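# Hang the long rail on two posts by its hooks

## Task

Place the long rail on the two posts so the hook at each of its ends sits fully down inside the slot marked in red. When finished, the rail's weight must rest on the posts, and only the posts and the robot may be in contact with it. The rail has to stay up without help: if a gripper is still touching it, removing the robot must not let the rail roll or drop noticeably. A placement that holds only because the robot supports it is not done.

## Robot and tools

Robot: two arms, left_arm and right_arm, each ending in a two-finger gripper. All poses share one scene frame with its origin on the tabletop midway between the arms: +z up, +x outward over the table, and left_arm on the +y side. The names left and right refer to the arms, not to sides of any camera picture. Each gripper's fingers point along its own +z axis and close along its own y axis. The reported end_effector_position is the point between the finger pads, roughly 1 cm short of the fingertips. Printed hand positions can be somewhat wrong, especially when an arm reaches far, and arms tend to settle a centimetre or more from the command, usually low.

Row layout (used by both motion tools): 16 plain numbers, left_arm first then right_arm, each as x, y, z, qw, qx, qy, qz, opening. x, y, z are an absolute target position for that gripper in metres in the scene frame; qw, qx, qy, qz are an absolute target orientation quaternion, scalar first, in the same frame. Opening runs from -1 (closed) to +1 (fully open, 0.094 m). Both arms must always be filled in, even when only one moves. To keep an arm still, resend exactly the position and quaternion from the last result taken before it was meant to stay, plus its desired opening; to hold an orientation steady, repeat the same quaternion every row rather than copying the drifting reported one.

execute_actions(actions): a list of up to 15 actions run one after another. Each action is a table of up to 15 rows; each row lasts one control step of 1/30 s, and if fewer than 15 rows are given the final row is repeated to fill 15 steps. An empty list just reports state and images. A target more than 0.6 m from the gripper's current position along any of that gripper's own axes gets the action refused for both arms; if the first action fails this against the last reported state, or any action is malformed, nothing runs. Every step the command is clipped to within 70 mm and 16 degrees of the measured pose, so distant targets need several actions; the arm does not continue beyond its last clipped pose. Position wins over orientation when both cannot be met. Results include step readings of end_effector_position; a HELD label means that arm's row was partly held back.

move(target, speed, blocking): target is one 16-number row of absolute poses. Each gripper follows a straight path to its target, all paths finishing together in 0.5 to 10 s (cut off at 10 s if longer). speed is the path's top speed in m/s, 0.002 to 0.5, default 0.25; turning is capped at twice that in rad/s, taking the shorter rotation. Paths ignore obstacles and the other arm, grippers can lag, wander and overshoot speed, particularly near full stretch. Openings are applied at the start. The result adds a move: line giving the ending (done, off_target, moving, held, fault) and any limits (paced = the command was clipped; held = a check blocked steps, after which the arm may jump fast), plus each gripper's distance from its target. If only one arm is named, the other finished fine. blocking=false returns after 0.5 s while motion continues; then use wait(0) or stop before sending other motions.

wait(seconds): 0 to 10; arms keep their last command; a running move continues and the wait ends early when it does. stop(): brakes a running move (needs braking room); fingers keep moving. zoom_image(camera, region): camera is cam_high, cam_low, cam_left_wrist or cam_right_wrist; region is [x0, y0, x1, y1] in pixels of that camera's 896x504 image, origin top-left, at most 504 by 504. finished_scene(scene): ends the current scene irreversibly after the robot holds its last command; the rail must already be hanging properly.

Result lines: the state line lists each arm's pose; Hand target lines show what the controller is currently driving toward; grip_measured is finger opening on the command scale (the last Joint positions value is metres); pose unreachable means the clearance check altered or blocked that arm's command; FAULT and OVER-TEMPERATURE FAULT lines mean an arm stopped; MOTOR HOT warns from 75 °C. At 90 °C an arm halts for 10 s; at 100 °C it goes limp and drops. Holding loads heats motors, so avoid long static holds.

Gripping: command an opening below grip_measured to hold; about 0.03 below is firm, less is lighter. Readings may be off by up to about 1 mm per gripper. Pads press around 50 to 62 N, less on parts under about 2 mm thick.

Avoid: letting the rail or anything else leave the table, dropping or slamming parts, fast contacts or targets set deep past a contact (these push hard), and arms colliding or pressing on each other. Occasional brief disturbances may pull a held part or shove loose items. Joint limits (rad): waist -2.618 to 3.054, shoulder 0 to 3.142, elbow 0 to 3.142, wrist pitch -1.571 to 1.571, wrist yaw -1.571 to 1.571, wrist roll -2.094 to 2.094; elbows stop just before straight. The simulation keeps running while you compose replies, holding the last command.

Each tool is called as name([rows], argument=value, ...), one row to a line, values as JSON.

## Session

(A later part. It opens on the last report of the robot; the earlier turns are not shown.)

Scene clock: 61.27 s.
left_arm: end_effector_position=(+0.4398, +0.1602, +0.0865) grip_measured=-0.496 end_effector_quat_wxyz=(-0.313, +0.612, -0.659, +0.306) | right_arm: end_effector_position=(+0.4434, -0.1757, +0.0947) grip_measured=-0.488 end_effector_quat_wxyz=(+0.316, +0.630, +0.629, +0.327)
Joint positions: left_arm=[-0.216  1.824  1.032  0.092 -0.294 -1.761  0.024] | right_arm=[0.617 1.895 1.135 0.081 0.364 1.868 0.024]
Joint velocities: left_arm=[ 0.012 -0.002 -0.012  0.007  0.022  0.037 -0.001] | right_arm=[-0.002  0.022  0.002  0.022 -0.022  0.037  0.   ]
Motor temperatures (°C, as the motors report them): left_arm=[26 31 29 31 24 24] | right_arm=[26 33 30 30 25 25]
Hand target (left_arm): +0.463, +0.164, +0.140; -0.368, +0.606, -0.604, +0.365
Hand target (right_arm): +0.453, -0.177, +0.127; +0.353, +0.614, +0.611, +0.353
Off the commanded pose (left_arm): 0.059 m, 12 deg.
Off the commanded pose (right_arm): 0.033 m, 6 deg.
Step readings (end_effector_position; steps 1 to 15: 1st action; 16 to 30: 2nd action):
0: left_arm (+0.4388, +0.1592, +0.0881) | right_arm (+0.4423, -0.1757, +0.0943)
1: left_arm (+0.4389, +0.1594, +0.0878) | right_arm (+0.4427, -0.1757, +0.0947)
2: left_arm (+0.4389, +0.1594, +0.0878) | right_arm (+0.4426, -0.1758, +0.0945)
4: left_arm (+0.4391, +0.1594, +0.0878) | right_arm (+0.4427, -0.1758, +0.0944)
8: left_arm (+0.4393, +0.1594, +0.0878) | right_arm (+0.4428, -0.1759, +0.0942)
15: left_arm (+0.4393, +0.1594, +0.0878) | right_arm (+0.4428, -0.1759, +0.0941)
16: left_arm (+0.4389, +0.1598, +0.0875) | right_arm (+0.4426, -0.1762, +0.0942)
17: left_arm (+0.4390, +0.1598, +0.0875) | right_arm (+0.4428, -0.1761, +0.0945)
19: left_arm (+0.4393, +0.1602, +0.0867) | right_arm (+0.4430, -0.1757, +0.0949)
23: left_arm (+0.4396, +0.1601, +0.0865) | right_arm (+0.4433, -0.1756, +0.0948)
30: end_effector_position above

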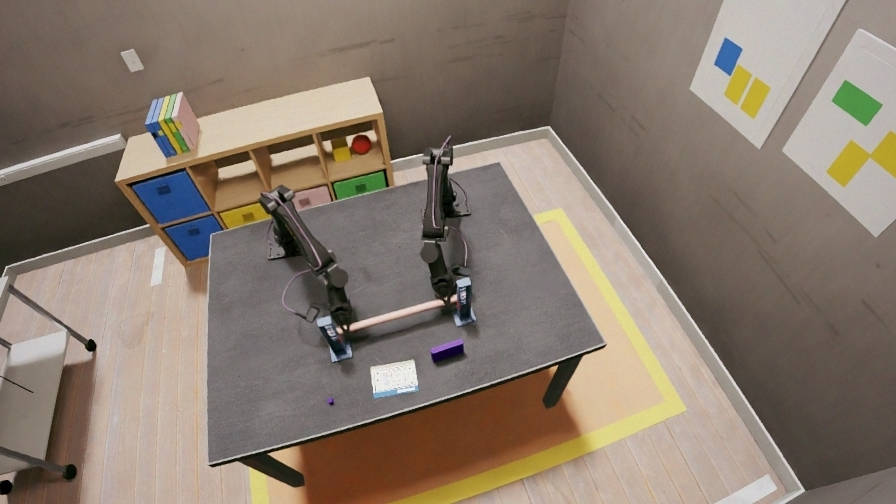

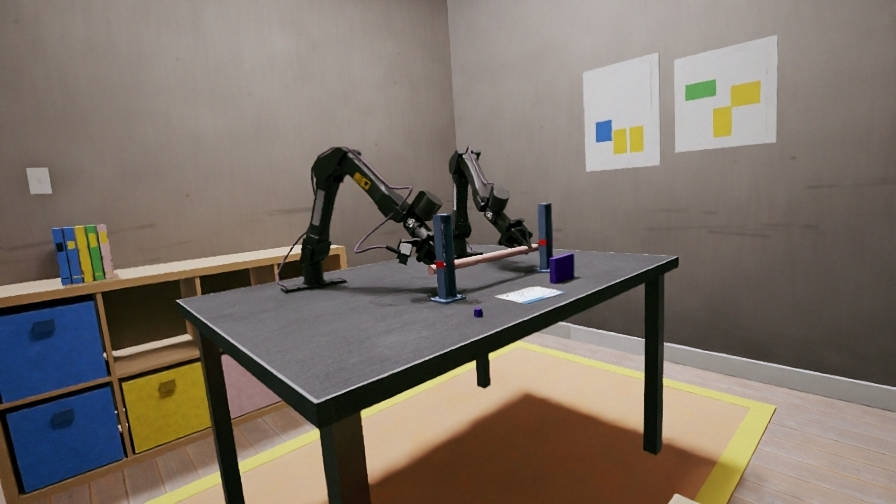

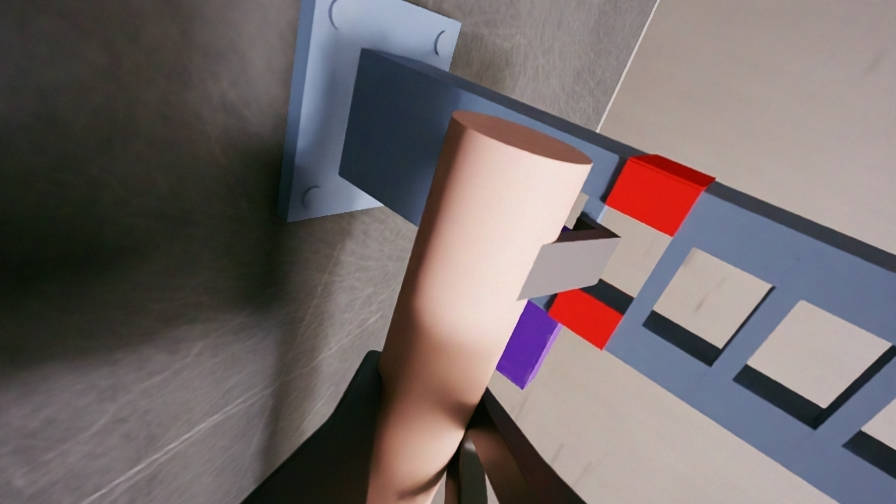

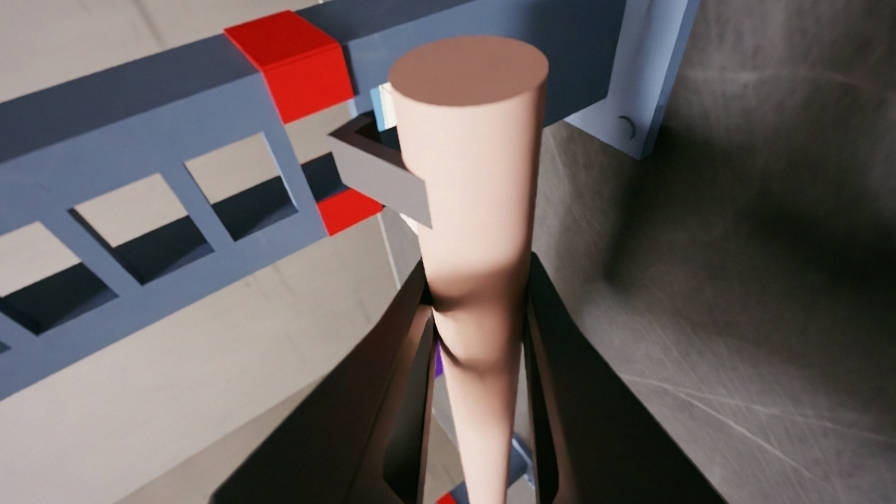

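execute_actions([
  [[0.462,0.162,0.14,-0.369,0.603,-0.603,0.369,-0.54,0.451,-0.176,0.127,0.355,0.612,0.612,0.355,-0.54]],
  [[0.457,0.162,0.142,-0.369,0.603,-0.603,0.369,-0.54,0.448,-0.176,0.128,0.355,0.612,0.612,0.355,-0.54]],
])

Scene clock: 62.40 s.
left_arm: end_effector_position=(+0.4410, +0.1615, +0.0979) grip_measured=-0.496 end_effector_quat_wxyz=(-0.329, +0.606, -0.650, +0.319) | right_arm: end_effector_position=(+0.4444, -0.1745, +0.1052) grip_measured=-0.488 end_effector_quat_wxyz=(+0.327, +0.624, +0.623, +0.341)
Joint positions: left_arm=[-0.219  1.8    1.011  0.136 -0.311 -1.752  0.024] | right_arm=[0.622 1.877 1.121 0.117 0.376 1.859 0.024]
Joint velocities: left_arm=[-0.007  0.002  0.007 -0.022 -0.022  0.022 -0.   ] | right_arm=[-0.017  0.002 -0.007  0.007  0.037 -0.037 -0.001]
Motor temperatures (°C, as the motors report them): left_arm=[26 32 28 31 24 24] | right_arm=[26 33 30 30 25 25]
Hand target (left_arm): +0.454, +0.163, +0.143; -0.368, +0.604, -0.604, +0.368
Hand target (right_arm): +0.447, -0.176, +0.128; +0.354, +0.613, +0.612, +0.354
Off the commanded pose (left_arm): 0.047 m, 9 deg.
Off the commanded pose (right_arm): 0.023 m, 4 deg.
Step readings (end_effector_position; steps 1 to 15: 1st action; 16 to 30: 2nd action):
0: left_arm (+0.4397, +0.1600, +0.0865) | right_arm (+0.4434, -0.1757, +0.0947)
1: left_arm (+0.4394, +0.1601, +0.0868) | right_arm (+0.4432, -0.1757, +0.0948)
2: left_arm (+0.4395, +0.1603, +0.0877) | right_arm (+0.4432, -0.1754, +0.0955)
4: left_arm (+0.4403, +0.1607, +0.0901) | right_arm (+0.4448, -0.1751, +0.0993)
8: left_arm (+0.4426, +0.1608, +0.0943) | right_arm (+0.4456, -0.1751, +0.1025)
15: left_arm (+0.4426, +0.1608, +0.0943) | right_arm (+0.4456, -0.1751, +0.1025)
16: left_arm (+0.4423, +0.1609, +0.0941) | right_arm (+0.4453, -0.1750, +0.1023)
17: left_arm (+0.4418, +0.1610, +0.0943) | right_arm (+0.4452, -0.1748, +0.1027)
19: left_arm (+0.4409, +0.1612, +0.0956) | right_arm (+0.4448, -0.1745, +0.1038)
23: left_arm (+0.4410, +0.1614, +0.0978) | right_arm (+0.4444, -0.1744, +0.1050)
30: end_effector_position above

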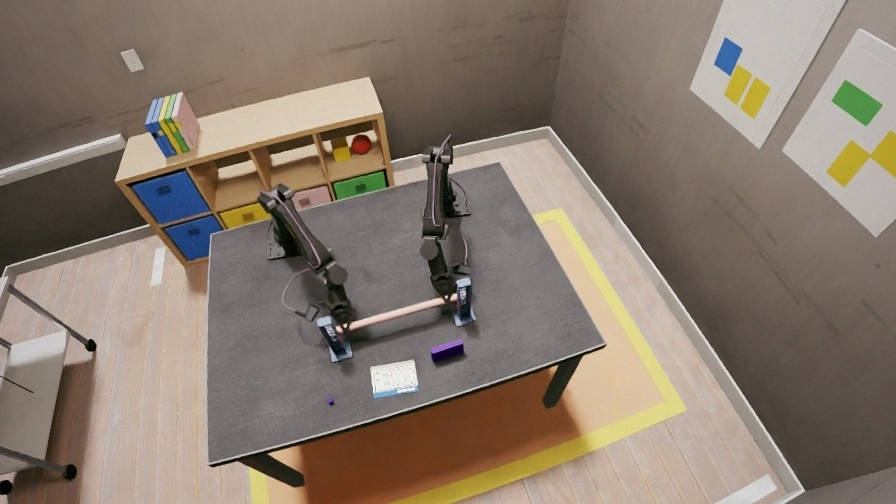

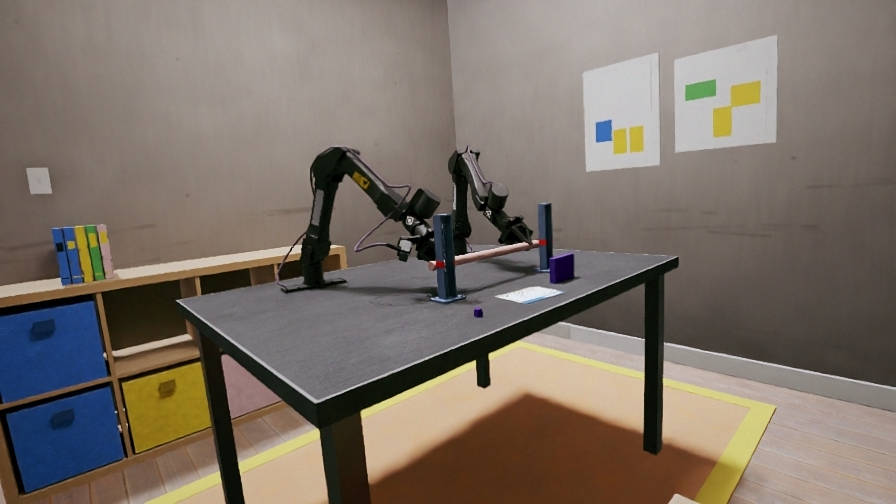

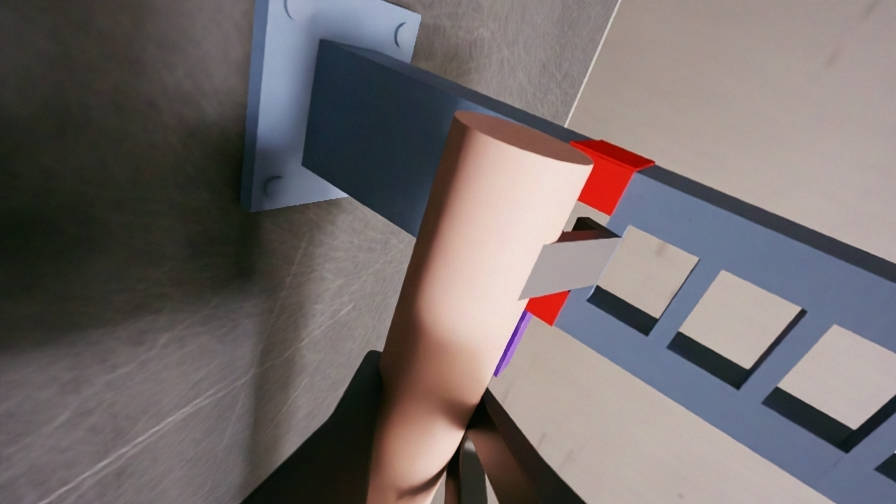

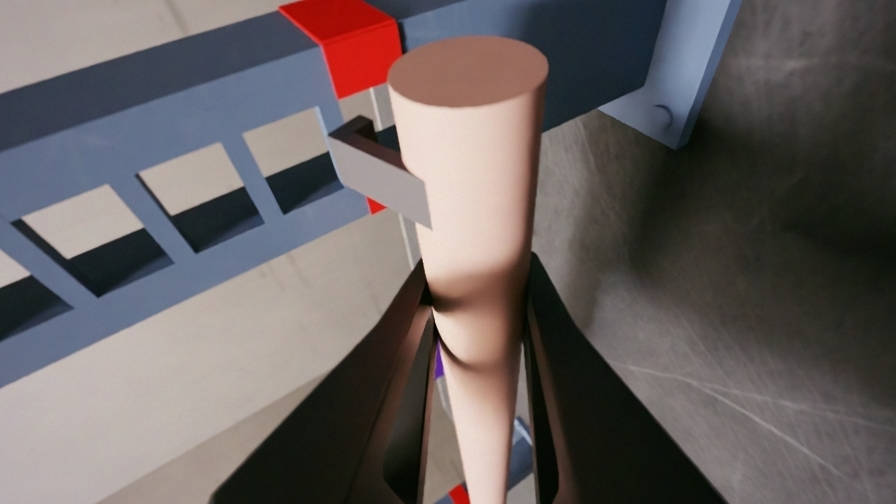

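execute_actions([
  [[0.459,0.162,0.137,-0.369,0.603,-0.603,0.369,-0.54,0.450,-0.176,0.123,0.355,0.612,0.612,0.355,-0.54]],
  [[0.461,0.162,0.133,-0.369,0.603,-0.603,0.369,-0.54,0.452,-0.176,0.119,0.355,0.612,0.612,0.355,-0.54]],
])

Scene clock: 63.57 s.
left_arm: end_effector_position=(+0.4411, +0.1614, +0.0978) grip_measured=-0.496 end_effector_quat_wxyz=(-0.331, +0.605, -0.649, +0.322) | right_arm: end_effector_position=(+0.4447, -0.1743, +0.1056) grip_measured=-0.488 end_effector_quat_wxyz=(+0.327, +0.624, +0.622, +0.342)
Joint positions: left_arm=[-0.219  1.8    1.004  0.15  -0.311 -1.749  0.024] | right_arm=[0.622 1.877 1.121 0.119 0.376 1.859 0.024]
Joint velocities: left_arm=[-0.012  0.027 -0.022  0.007  0.007  0.051 -0.   ] | right_arm=[ 0.007 -0.007 -0.002  0.007 -0.022 -0.007 -0.001]
Motor temperatures (°C, as the motors report them): left_arm=[26 32 28 32 24 24] | right_arm=[26 33 30 31 25 25]
Hand target (left_arm): +0.458, +0.163, +0.134; -0.368, +0.604, -0.604, +0.367
Hand target (right_arm): +0.451, -0.176, +0.119; +0.354, +0.613, +0.612, +0.354
Off the commanded pose (left_arm): 0.040 m, 9 deg.
Off the commanded pose (right_arm): 0.015 m, 4 deg.
Step readings (end_effector_position; steps 1 to 15: 1st action; 16 to 30: 2nd action):
0: left_arm (+0.4410, +0.1615, +0.0979) | right_arm (+0.4444, -0.1745, +0.1052)
1: left_arm (+0.4411, +0.1614, +0.0981) | right_arm (+0.4446, -0.1744, +0.1054)
2: left_arm (+0.4411, +0.1614, +0.0981) | right_arm (+0.4446, -0.1744, +0.1054)
4: left_arm (+0.4411, +0.1614, +0.0981) | right_arm (+0.4446, -0.1744, +0.1054)
8: left_arm (+0.4411, +0.1614, +0.0981) | right_arm (+0.4446, -0.1744, +0.1054)
15: left_arm (+0.4411, +0.1614, +0.0981) | right_arm (+0.4446, -0.1744, +0.1054)
16: left_arm (+0.4411, +0.1615, +0.0980) | right_arm (+0.4447, -0.1743, +0.1055)
17: left_arm (+0.4411, +0.1615, +0.0979) | right_arm (+0.4447, -0.1743, +0.1055)
19: left_arm (+0.4411, +0.1614, +0.0979) | right_arm (+0.4447, -0.1743, +0.1056)
23: left_arm (+0.4411, +0.1614, +0.0978) | right_arm (+0.4447, -0.1743, +0.1056)
30: end_effector_position above

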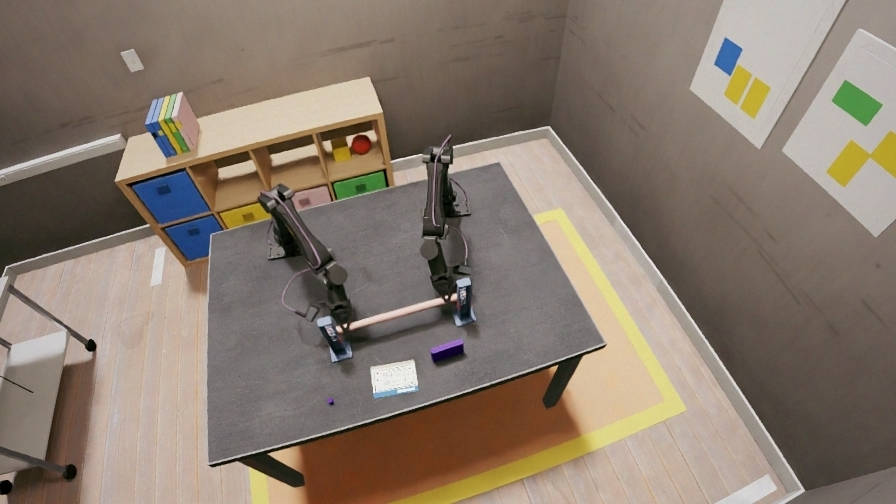

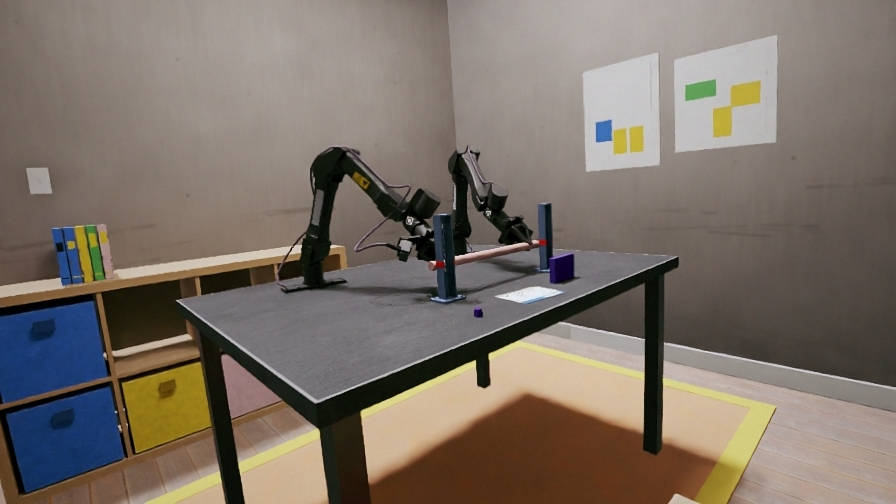

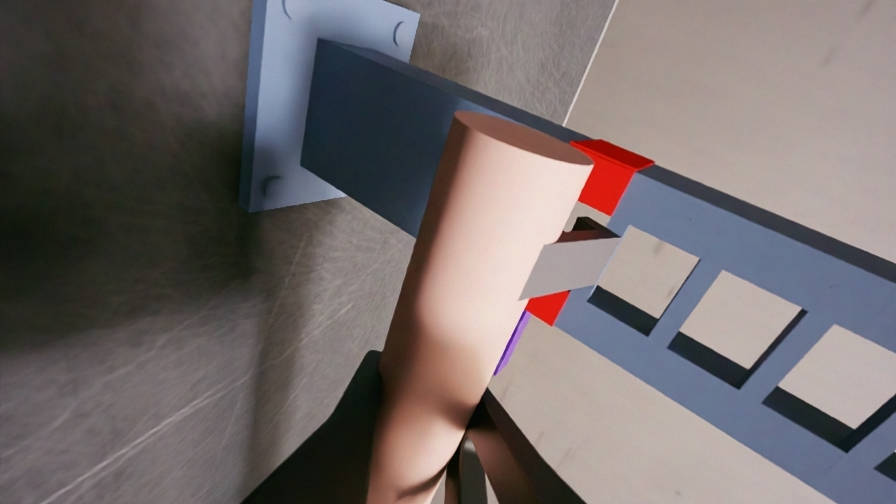

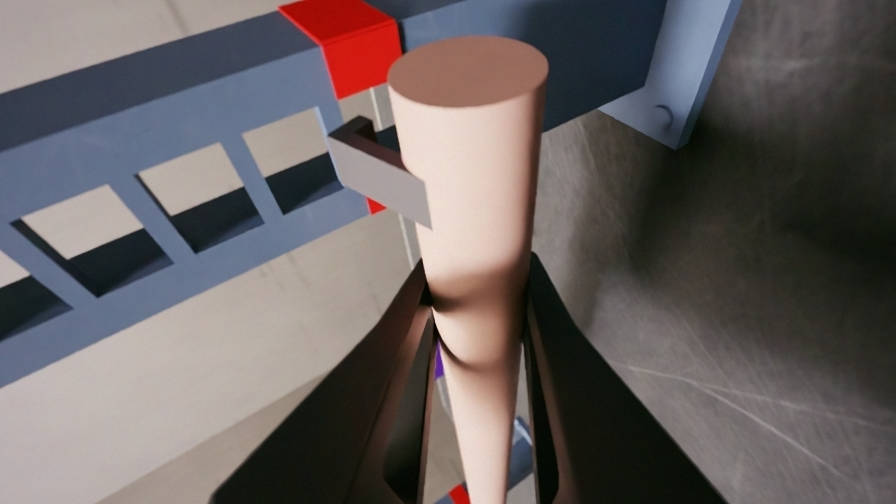

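execute_actions([
  [[0.463,0.162,0.130,-0.369,0.603,-0.603,0.369,-0.54,0.454,-0.176,0.115,0.355,0.612,0.612,0.355,-0.54]],
  [[0.465,0.162,0.127,-0.369,0.603,-0.603,0.369,-0.54,0.456,-0.176,0.112,0.355,0.612,0.612,0.355,-0.54]],
])

Scene clock: 64.67 s.
left_arm: end_effector_position=(+0.4443, +0.1616, +0.0937) grip_measured=-0.496 end_effector_quat_wxyz=(-0.335, +0.605, -0.646, +0.322) | right_arm: end_effector_position=(+0.4485, -0.1736, +0.1006) grip_measured=-0.488 end_effector_quat_wxyz=(+0.332, +0.622, +0.619, +0.346)
Joint positions: left_arm=[-0.219  1.82   1.004  0.175 -0.319 -1.747  0.024] | right_arm=[0.622 1.9   1.115 0.163 0.382 1.854 0.024]
Joint velocities: left_arm=[ 0.007 -0.017  0.002  0.022  0.081  0.051  0.   ] | right_arm=[-0.007  0.007  0.002  0.007 -0.051  0.037 -0.001]
Motor temperatures (°C, as the motors report them): left_arm=[26 32 28 32 24 24] | right_arm=[26 33 30 31 25 25]
Hand target (left_arm): +0.462, +0.163, +0.128; -0.368, +0.604, -0.604, +0.367
Hand target (right_arm): +0.455, -0.176, +0.112; +0.354, +0.612, +0.612, +0.354
Off the commanded pose (left_arm): 0.039 m, 8 deg.
Off the commanded pose (right_arm): 0.014 m, 3 deg.
Step readings (end_effector_position; steps 1 to 15: 1st action; 16 to 30: 2nd action):
0: left_arm (+0.4412, +0.1614, +0.0979) | right_arm (+0.4447, -0.1743, +0.1056)
1: left_arm (+0.4412, +0.1614, +0.0980) | right_arm (+0.4448, -0.1743, +0.1052)
2: left_arm (+0.4413, +0.1614, +0.0980) | right_arm (+0.4448, -0.1745, +0.1050)
4: left_arm (+0.4413, +0.1614, +0.0980) | right_arm (+0.4449, -0.1745, +0.1050)
8: left_arm (+0.4413, +0.1614, +0.0980) | right_arm (+0.4449, -0.1744, +0.1051)
15: left_arm (+0.4413, +0.1614, +0.0980) | right_arm (+0.4449, -0.1744, +0.1050)
16: left_arm (+0.4414, +0.1614, +0.0974) | right_arm (+0.4450, -0.1744, +0.1046)
17: left_arm (+0.4417, +0.1613, +0.0966) | right_arm (+0.4452, -0.1743, +0.1041)
19: left_arm (+0.4423, +0.1613, +0.0945) | right_arm (+0.4459, -0.1742, +0.1020)
23: left_arm (+0.4437, +0.1614, +0.0936) | right_arm (+0.4474, -0.1739, +0.1005)
30: end_effector_position above

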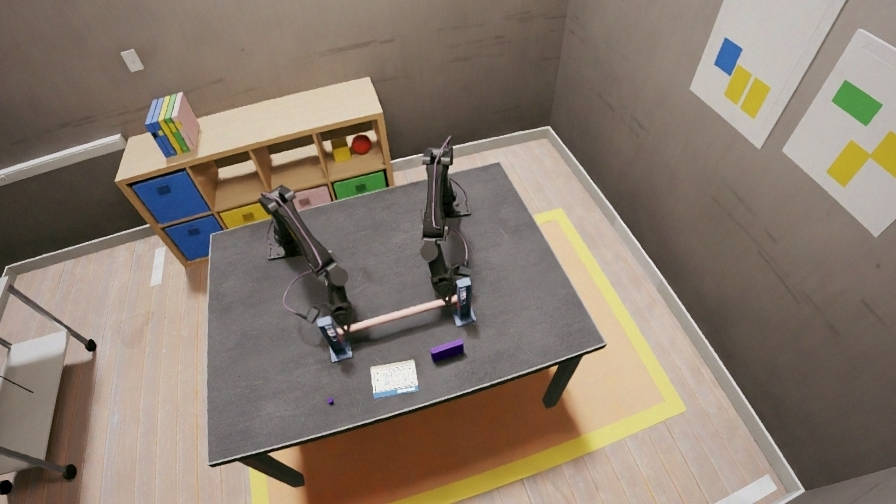

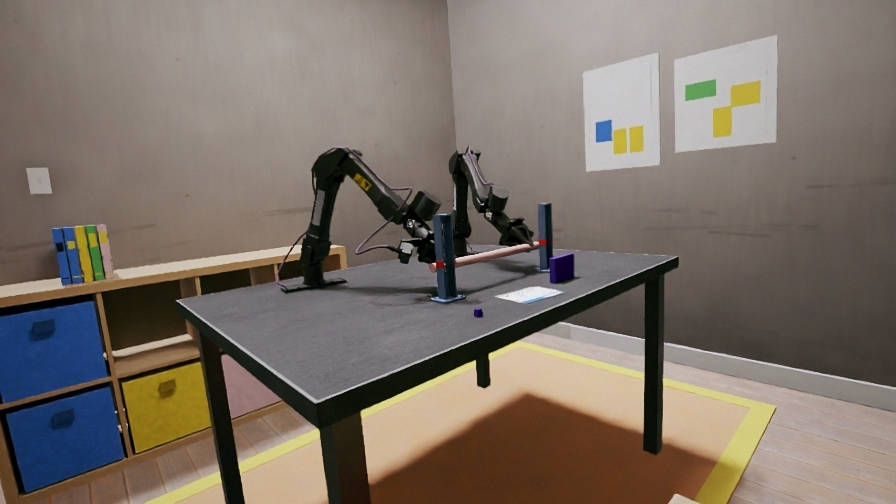

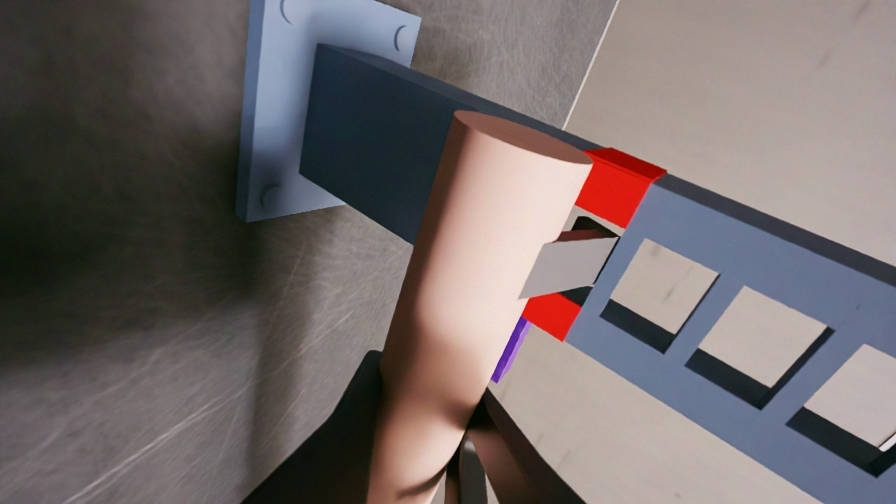

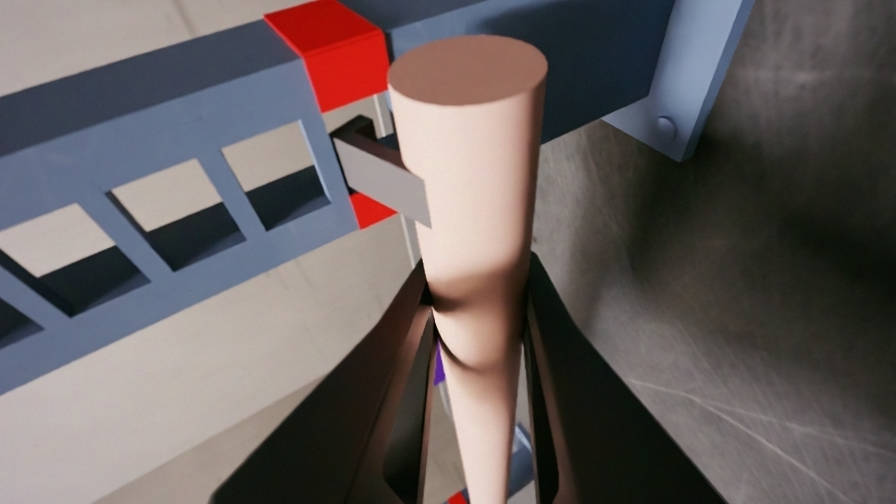

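Both tips are entering the slots. Pushing forward.

execute_actions([
  [[0.470,0.162,0.129,-0.369,0.603,-0.603,0.369,-0.54,0.461,-0.176,0.114,0.355,0.612,0.612,0.355,-0.54]],
  [[0.476,0.162,0.131,-0.369,0.603,-0.603,0.369,-0.54,0.466,-0.176,0.116,0.355,0.612,0.612,0.355,-0.54]],
  [[0.482,0.162,0.133,-0.369,0.603,-0.603,0.369,-0.54,0.471,-0.176,0.118,0.355,0.612,0.612,0.355,-0.54]],
])

Scene clock: 66.37 s.
left_arm: end_effector_position=(+0.4509, +0.1617, +0.0934) grip_measured=-0.496 end_effector_quat_wxyz=(-0.337, +0.605, -0.647, +0.318) | right_arm: end_effector_position=(+0.4544, -0.1741, +0.1015) grip_measured=-0.488 end_effector_quat_wxyz=(+0.334, +0.622, +0.621, +0.341)
Joint positions: left_arm=[-0.214  1.843  1.035  0.162 -0.321 -1.742  0.024] | right_arm=[0.615 1.916 1.147 0.142 0.381 1.845 0.024]
Joint velocities: left_arm=[ 0.012  0.002 -0.012 -0.022 -0.022 -0.022 -0.001] | right_arm=[-0.002 -0.022  0.012  0.007 -0.051  0.007 -0.001]
Motor temperatures (°C, as the motors report them): left_arm=[26 32 28 33 24 24] | right_arm=[26 33 30 31 25 25]
Hand target (left_arm): +0.477, +0.164, +0.135; -0.370, +0.603, -0.604, +0.368
Hand target (right_arm): +0.469, -0.177, +0.119; +0.355, +0.612, +0.612, +0.354
Off the commanded pose (left_arm): 0.050 m, 9 deg.
Off the commanded pose (right_arm): 0.023 m, 3 deg.
Step readings (end_effector_position; steps 1 to 15: 1st action; 16 to 30: 2nd action; 31 to 45: 3rd action):
0: left_arm (+0.4444, +0.1616, +0.0936) | right_arm (+0.4486, -0.1736, +0.1006)
1: left_arm (+0.4444, +0.1617, +0.0933) | right_arm (+0.4486, -0.1737, +0.1002)
2: left_arm (+0.4446, +0.1616, +0.0931) | right_arm (+0.4490, -0.1737, +0.1001)
4: left_arm (+0.4450, +0.1616, +0.0930) | right_arm (+0.4495, -0.1739, +0.1002)
8: left_arm (+0.4453, +0.1614, +0.0929) | right_arm (+0.4499, -0.1741, +0.1001)
15: left_arm (+0.4454, +0.1614, +0.0930) | right_arm (+0.4500, -0.1740, +0.1001)
16: left_arm (+0.4460, +0.1613, +0.0931) | right_arm (+0.4506, -0.1742, +0.1003)
17: left_arm (+0.4469, +0.1614, +0.0930) | right_arm (+0.4517, -0.1743, +0.1005)
19: left_arm (+0.4489, +0.1615, +0.0934) | right_arm (+0.4538, -0.1741, +0.1013)
23: left_arm (+0.4500, +0.1615, +0.0936) | right_arm (+0.4541, -0.1741, +0.1015)
30: left_arm (+0.4500, +0.1615, +0.0936) | right_arm (+0.4541, -0.1741, +0.1015)
31: left_arm (+0.4507, +0.1616, +0.0937) | right_arm (+0.4545, -0.1740, +0.1015)
32: left_arm (+0.4510, +0.1617, +0.0934) | right_arm (+0.4546, -0.1740, +0.1015)
34: left_arm (+0.4510, +0.1617, +0.0933) | right_arm (+0.4545, -0.1741, +0.1016)
38: left_arm (+0.4509, +0.1617, +0.0933) | right_arm (+0.4545, -0.1741, +0.1015)
45: end_effector_position above

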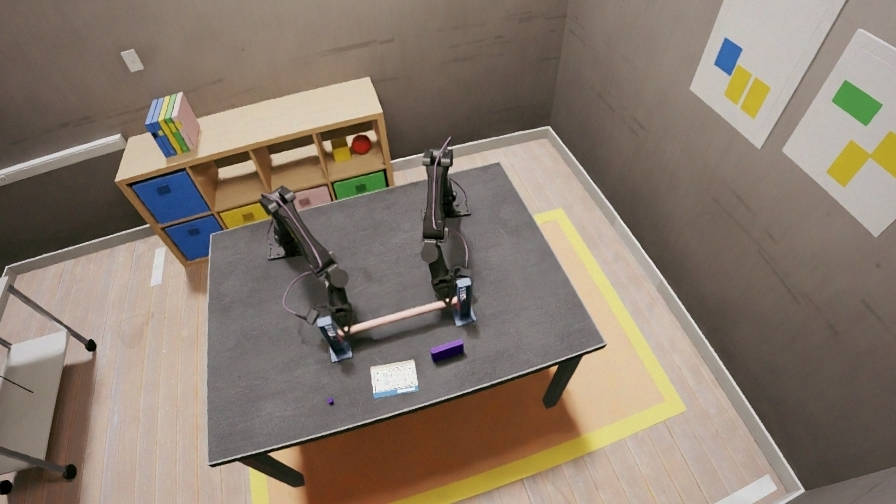

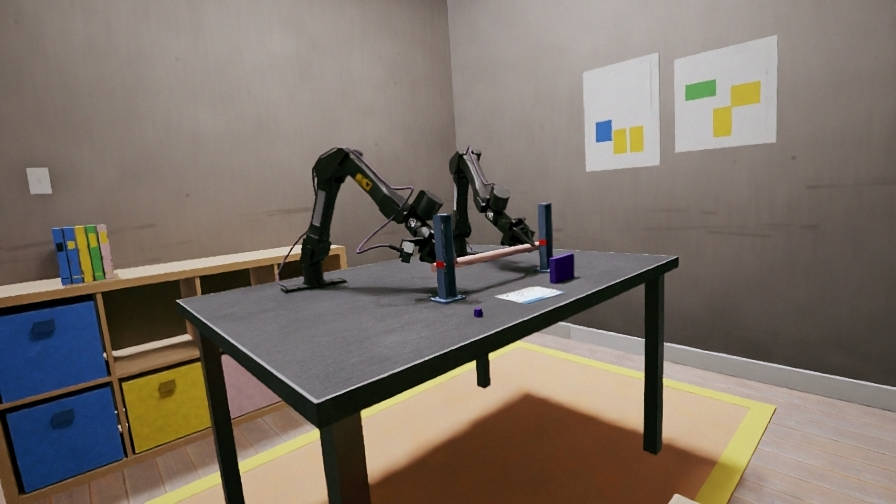

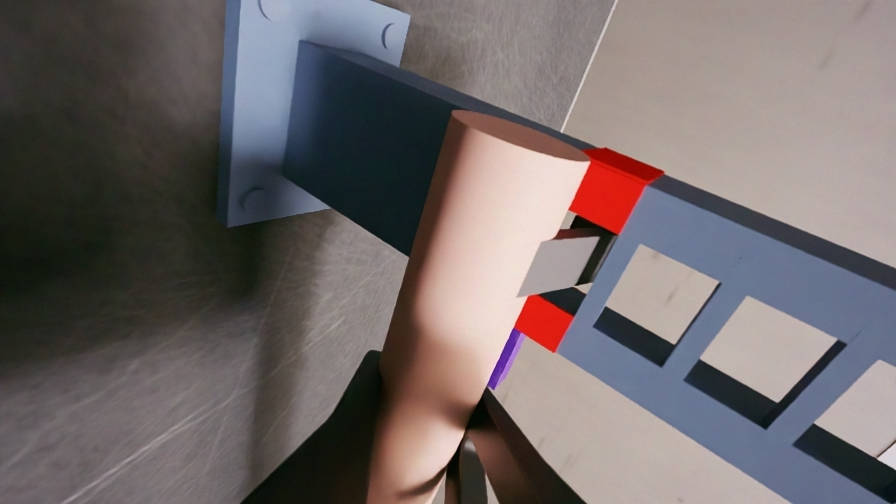

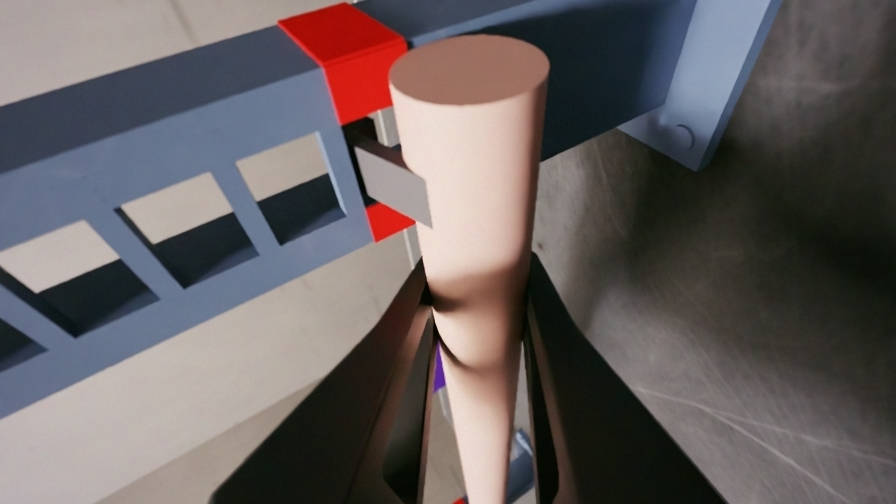

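The rail is against the posts. Lowering to seat the hooks.

execute_actions([
  [[0.482,0.162,0.122,-0.36,0.609,-0.609,0.36,-0.54,0.471,-0.176,0.108,0.35,0.615,0.615,0.35,-0.54]],
  [[0.478,0.162,0.110,-0.35,0.615,-0.615,0.35,-0.54,0.469,-0.176,0.098,0.34,0.62,0.62,0.34,-0.54]],
  [[0.472,0.162,0.098,-0.34,0.62,-0.62,0.34,-0.54,0.466,-0.176,0.090,0.33,0.625,0.625,0.33,-0.54]],
  [[0.465,0.162,0.088,-0.33,0.625,-0.625,0.33,-0.54,0.463,-0.176,0.086,0.33,0.625,0.625,0.33,-0.54]],
])

zoom_image(camera="cam_low", region=[400, 210, 560, 290])

Scene clock: 68.60 s.
left_arm: end_effector_position=(+0.4506, +0.1612, +0.0842) grip_measured=-0.496 end_effector_quat_wxyz=(-0.329, +0.611, -0.650, +0.310) | right_arm: end_effector_position=(+0.4546, -0.1745, +0.0917) grip_measured=-0.488 end_effector_quat_wxyz=(+0.324, +0.629, +0.624, +0.331)
Joint positions: left_arm=[-0.214  1.864  1.045  0.147 -0.317 -1.753  0.024] | right_arm=[0.612 1.937 1.162 0.115 0.374 1.861 0.024]
Joint velocities: left_arm=[-0.017 -0.012 -0.002 -0.022 -0.007 -0.007  0.   ] | right_arm=[-0.007 -0.007  0.002  0.051 -0.022  0.037  0.   ]
Motor temperatures (°C, as the motors report them): left_arm=[26 32 29 33 24 24] | right_arm=[26 33 30 31 25 25]
Hand target (left_arm): +0.464, +0.162, +0.088; -0.330, +0.625, -0.626, +0.330
Hand target (right_arm): +0.463, -0.176, +0.086; +0.330, +0.625, +0.625, +0.330
Off the commanded pose (left_arm): 0.015 m, 4 deg.
Off the commanded pose (right_arm): 0.010 m, 1 deg.
Step readings (end_effector_position; steps 1 to 15: 1st action; 16 to 30: 2nd action; 31 to 45: 3rd action; 46 to 60: 4th action):
0: left_arm (+0.4509, +0.1617, +0.0934) | right_arm (+0.4545, -0.1741, +0.1016)
1: left_arm (+0.4511, +0.1615, +0.0925) | right_arm (+0.4544, -0.1741, +0.1008)
2: left_arm (+0.4511, +0.1616, +0.0914) | right_arm (+0.4544, -0.1740, +0.0998)
4: left_arm (+0.4510, +0.1614, +0.0884) | right_arm (+0.4545, -0.1742, +0.0964)
8: left_arm (+0.4510, +0.1610, +0.0852) | right_arm (+0.4547, -0.1745, +0.0922)
15: left_arm (+0.4510, +0.1610, +0.0852) | right_arm (+0.4547, -0.1745, +0.0922)
16: left_arm (+0.4509, +0.1611, +0.0850) | right_arm (+0.4547, -0.1745, +0.0923)
17: left_arm (+0.4509, +0.1611, +0.0850) | right_arm (+0.4547, -0.1744, +0.0922)
19: left_arm (+0.4509, +0.1611, +0.0850) | right_arm (+0.4547, -0.1745, +0.0921)
23: left_arm (+0.4509, +0.1611, +0.0850) | right_arm (+0.4547, -0.1745, +0.0920)
30: left_arm (+0.4509, +0.1611, +0.0850) | right_arm (+0.4547, -0.1745, +0.0921)
31: left_arm (+0.4507, +0.1611, +0.0843) | right_arm (+0.4547, -0.1744, +0.0918)
32: left_arm (+0.4507, +0.1611, +0.0843) | right_arm (+0.4547, -0.1745, +0.0917)
34: left_arm (+0.4507, +0.1611, +0.0843) | right_arm (+0.4546, -0.1745, +0.0916)
38: left_arm (+0.4507, +0.1611, +0.0843) | right_arm (+0.4546, -0.1745, +0.0916)
45: left_arm (+0.4507, +0.1611, +0.0843) | right_arm (+0.4546, -0.1745, +0.0917)
46: left_arm (+0.4506, +0.1612, +0.0842) | right_arm (+0.4546, -0.1745, +0.0917)
47: left_arm (+0.4506, +0.1612, +0.0842) | right_arm (+0.4546, -0.1745, +0.0917)
49: left_arm (+0.4506, +0.1612, +0.0842) | right_arm (+0.4546, -0.1745, +0.0917)
53: left_arm (+0.4506, +0.1612, +0.0842) | right_arm (+0.4546, -0.1745, +0.0917)
60: end_effector_position above

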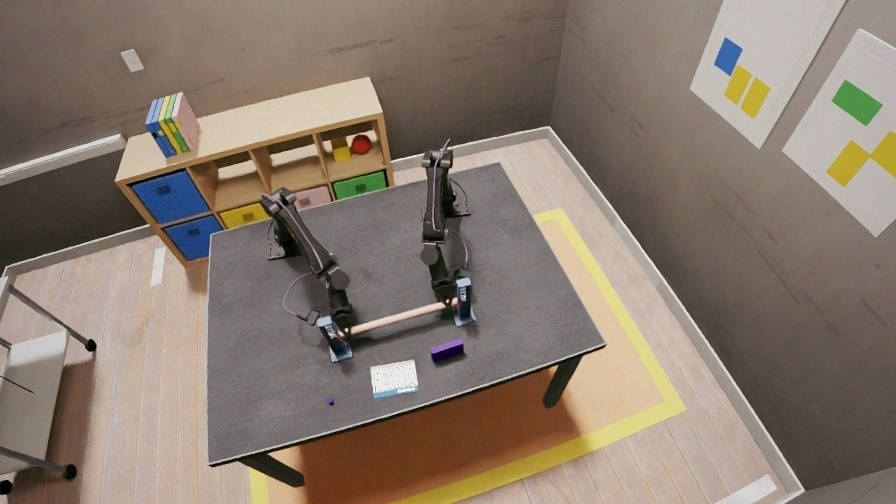

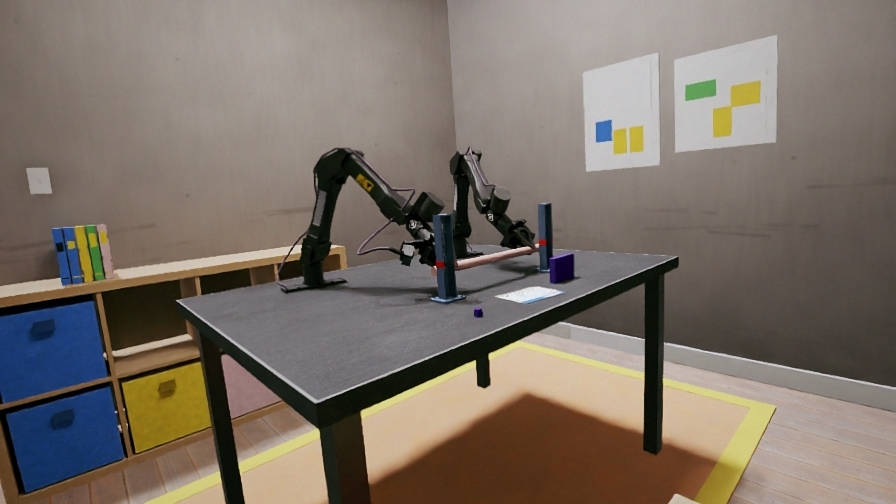

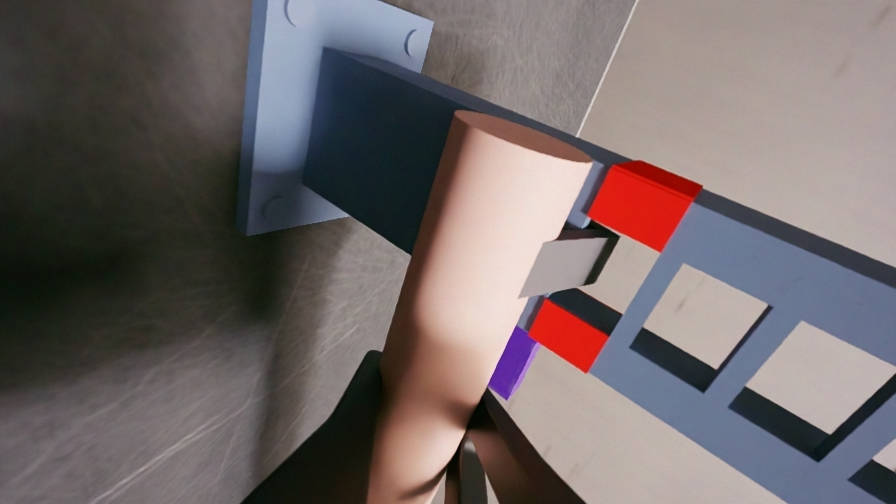

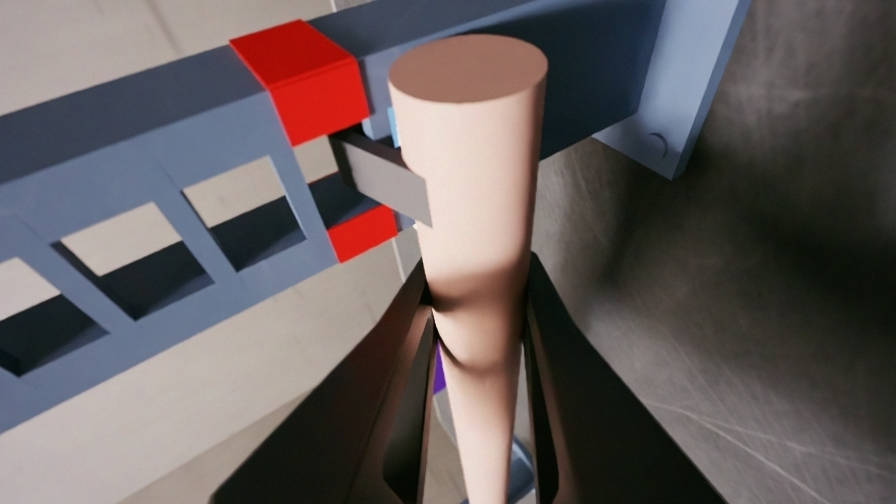

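Region (400, 210, 560, 290) of cam_low's 896x504 image, scaled by 3.150, with more detail than that image has.

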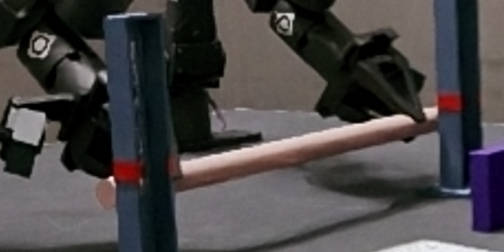

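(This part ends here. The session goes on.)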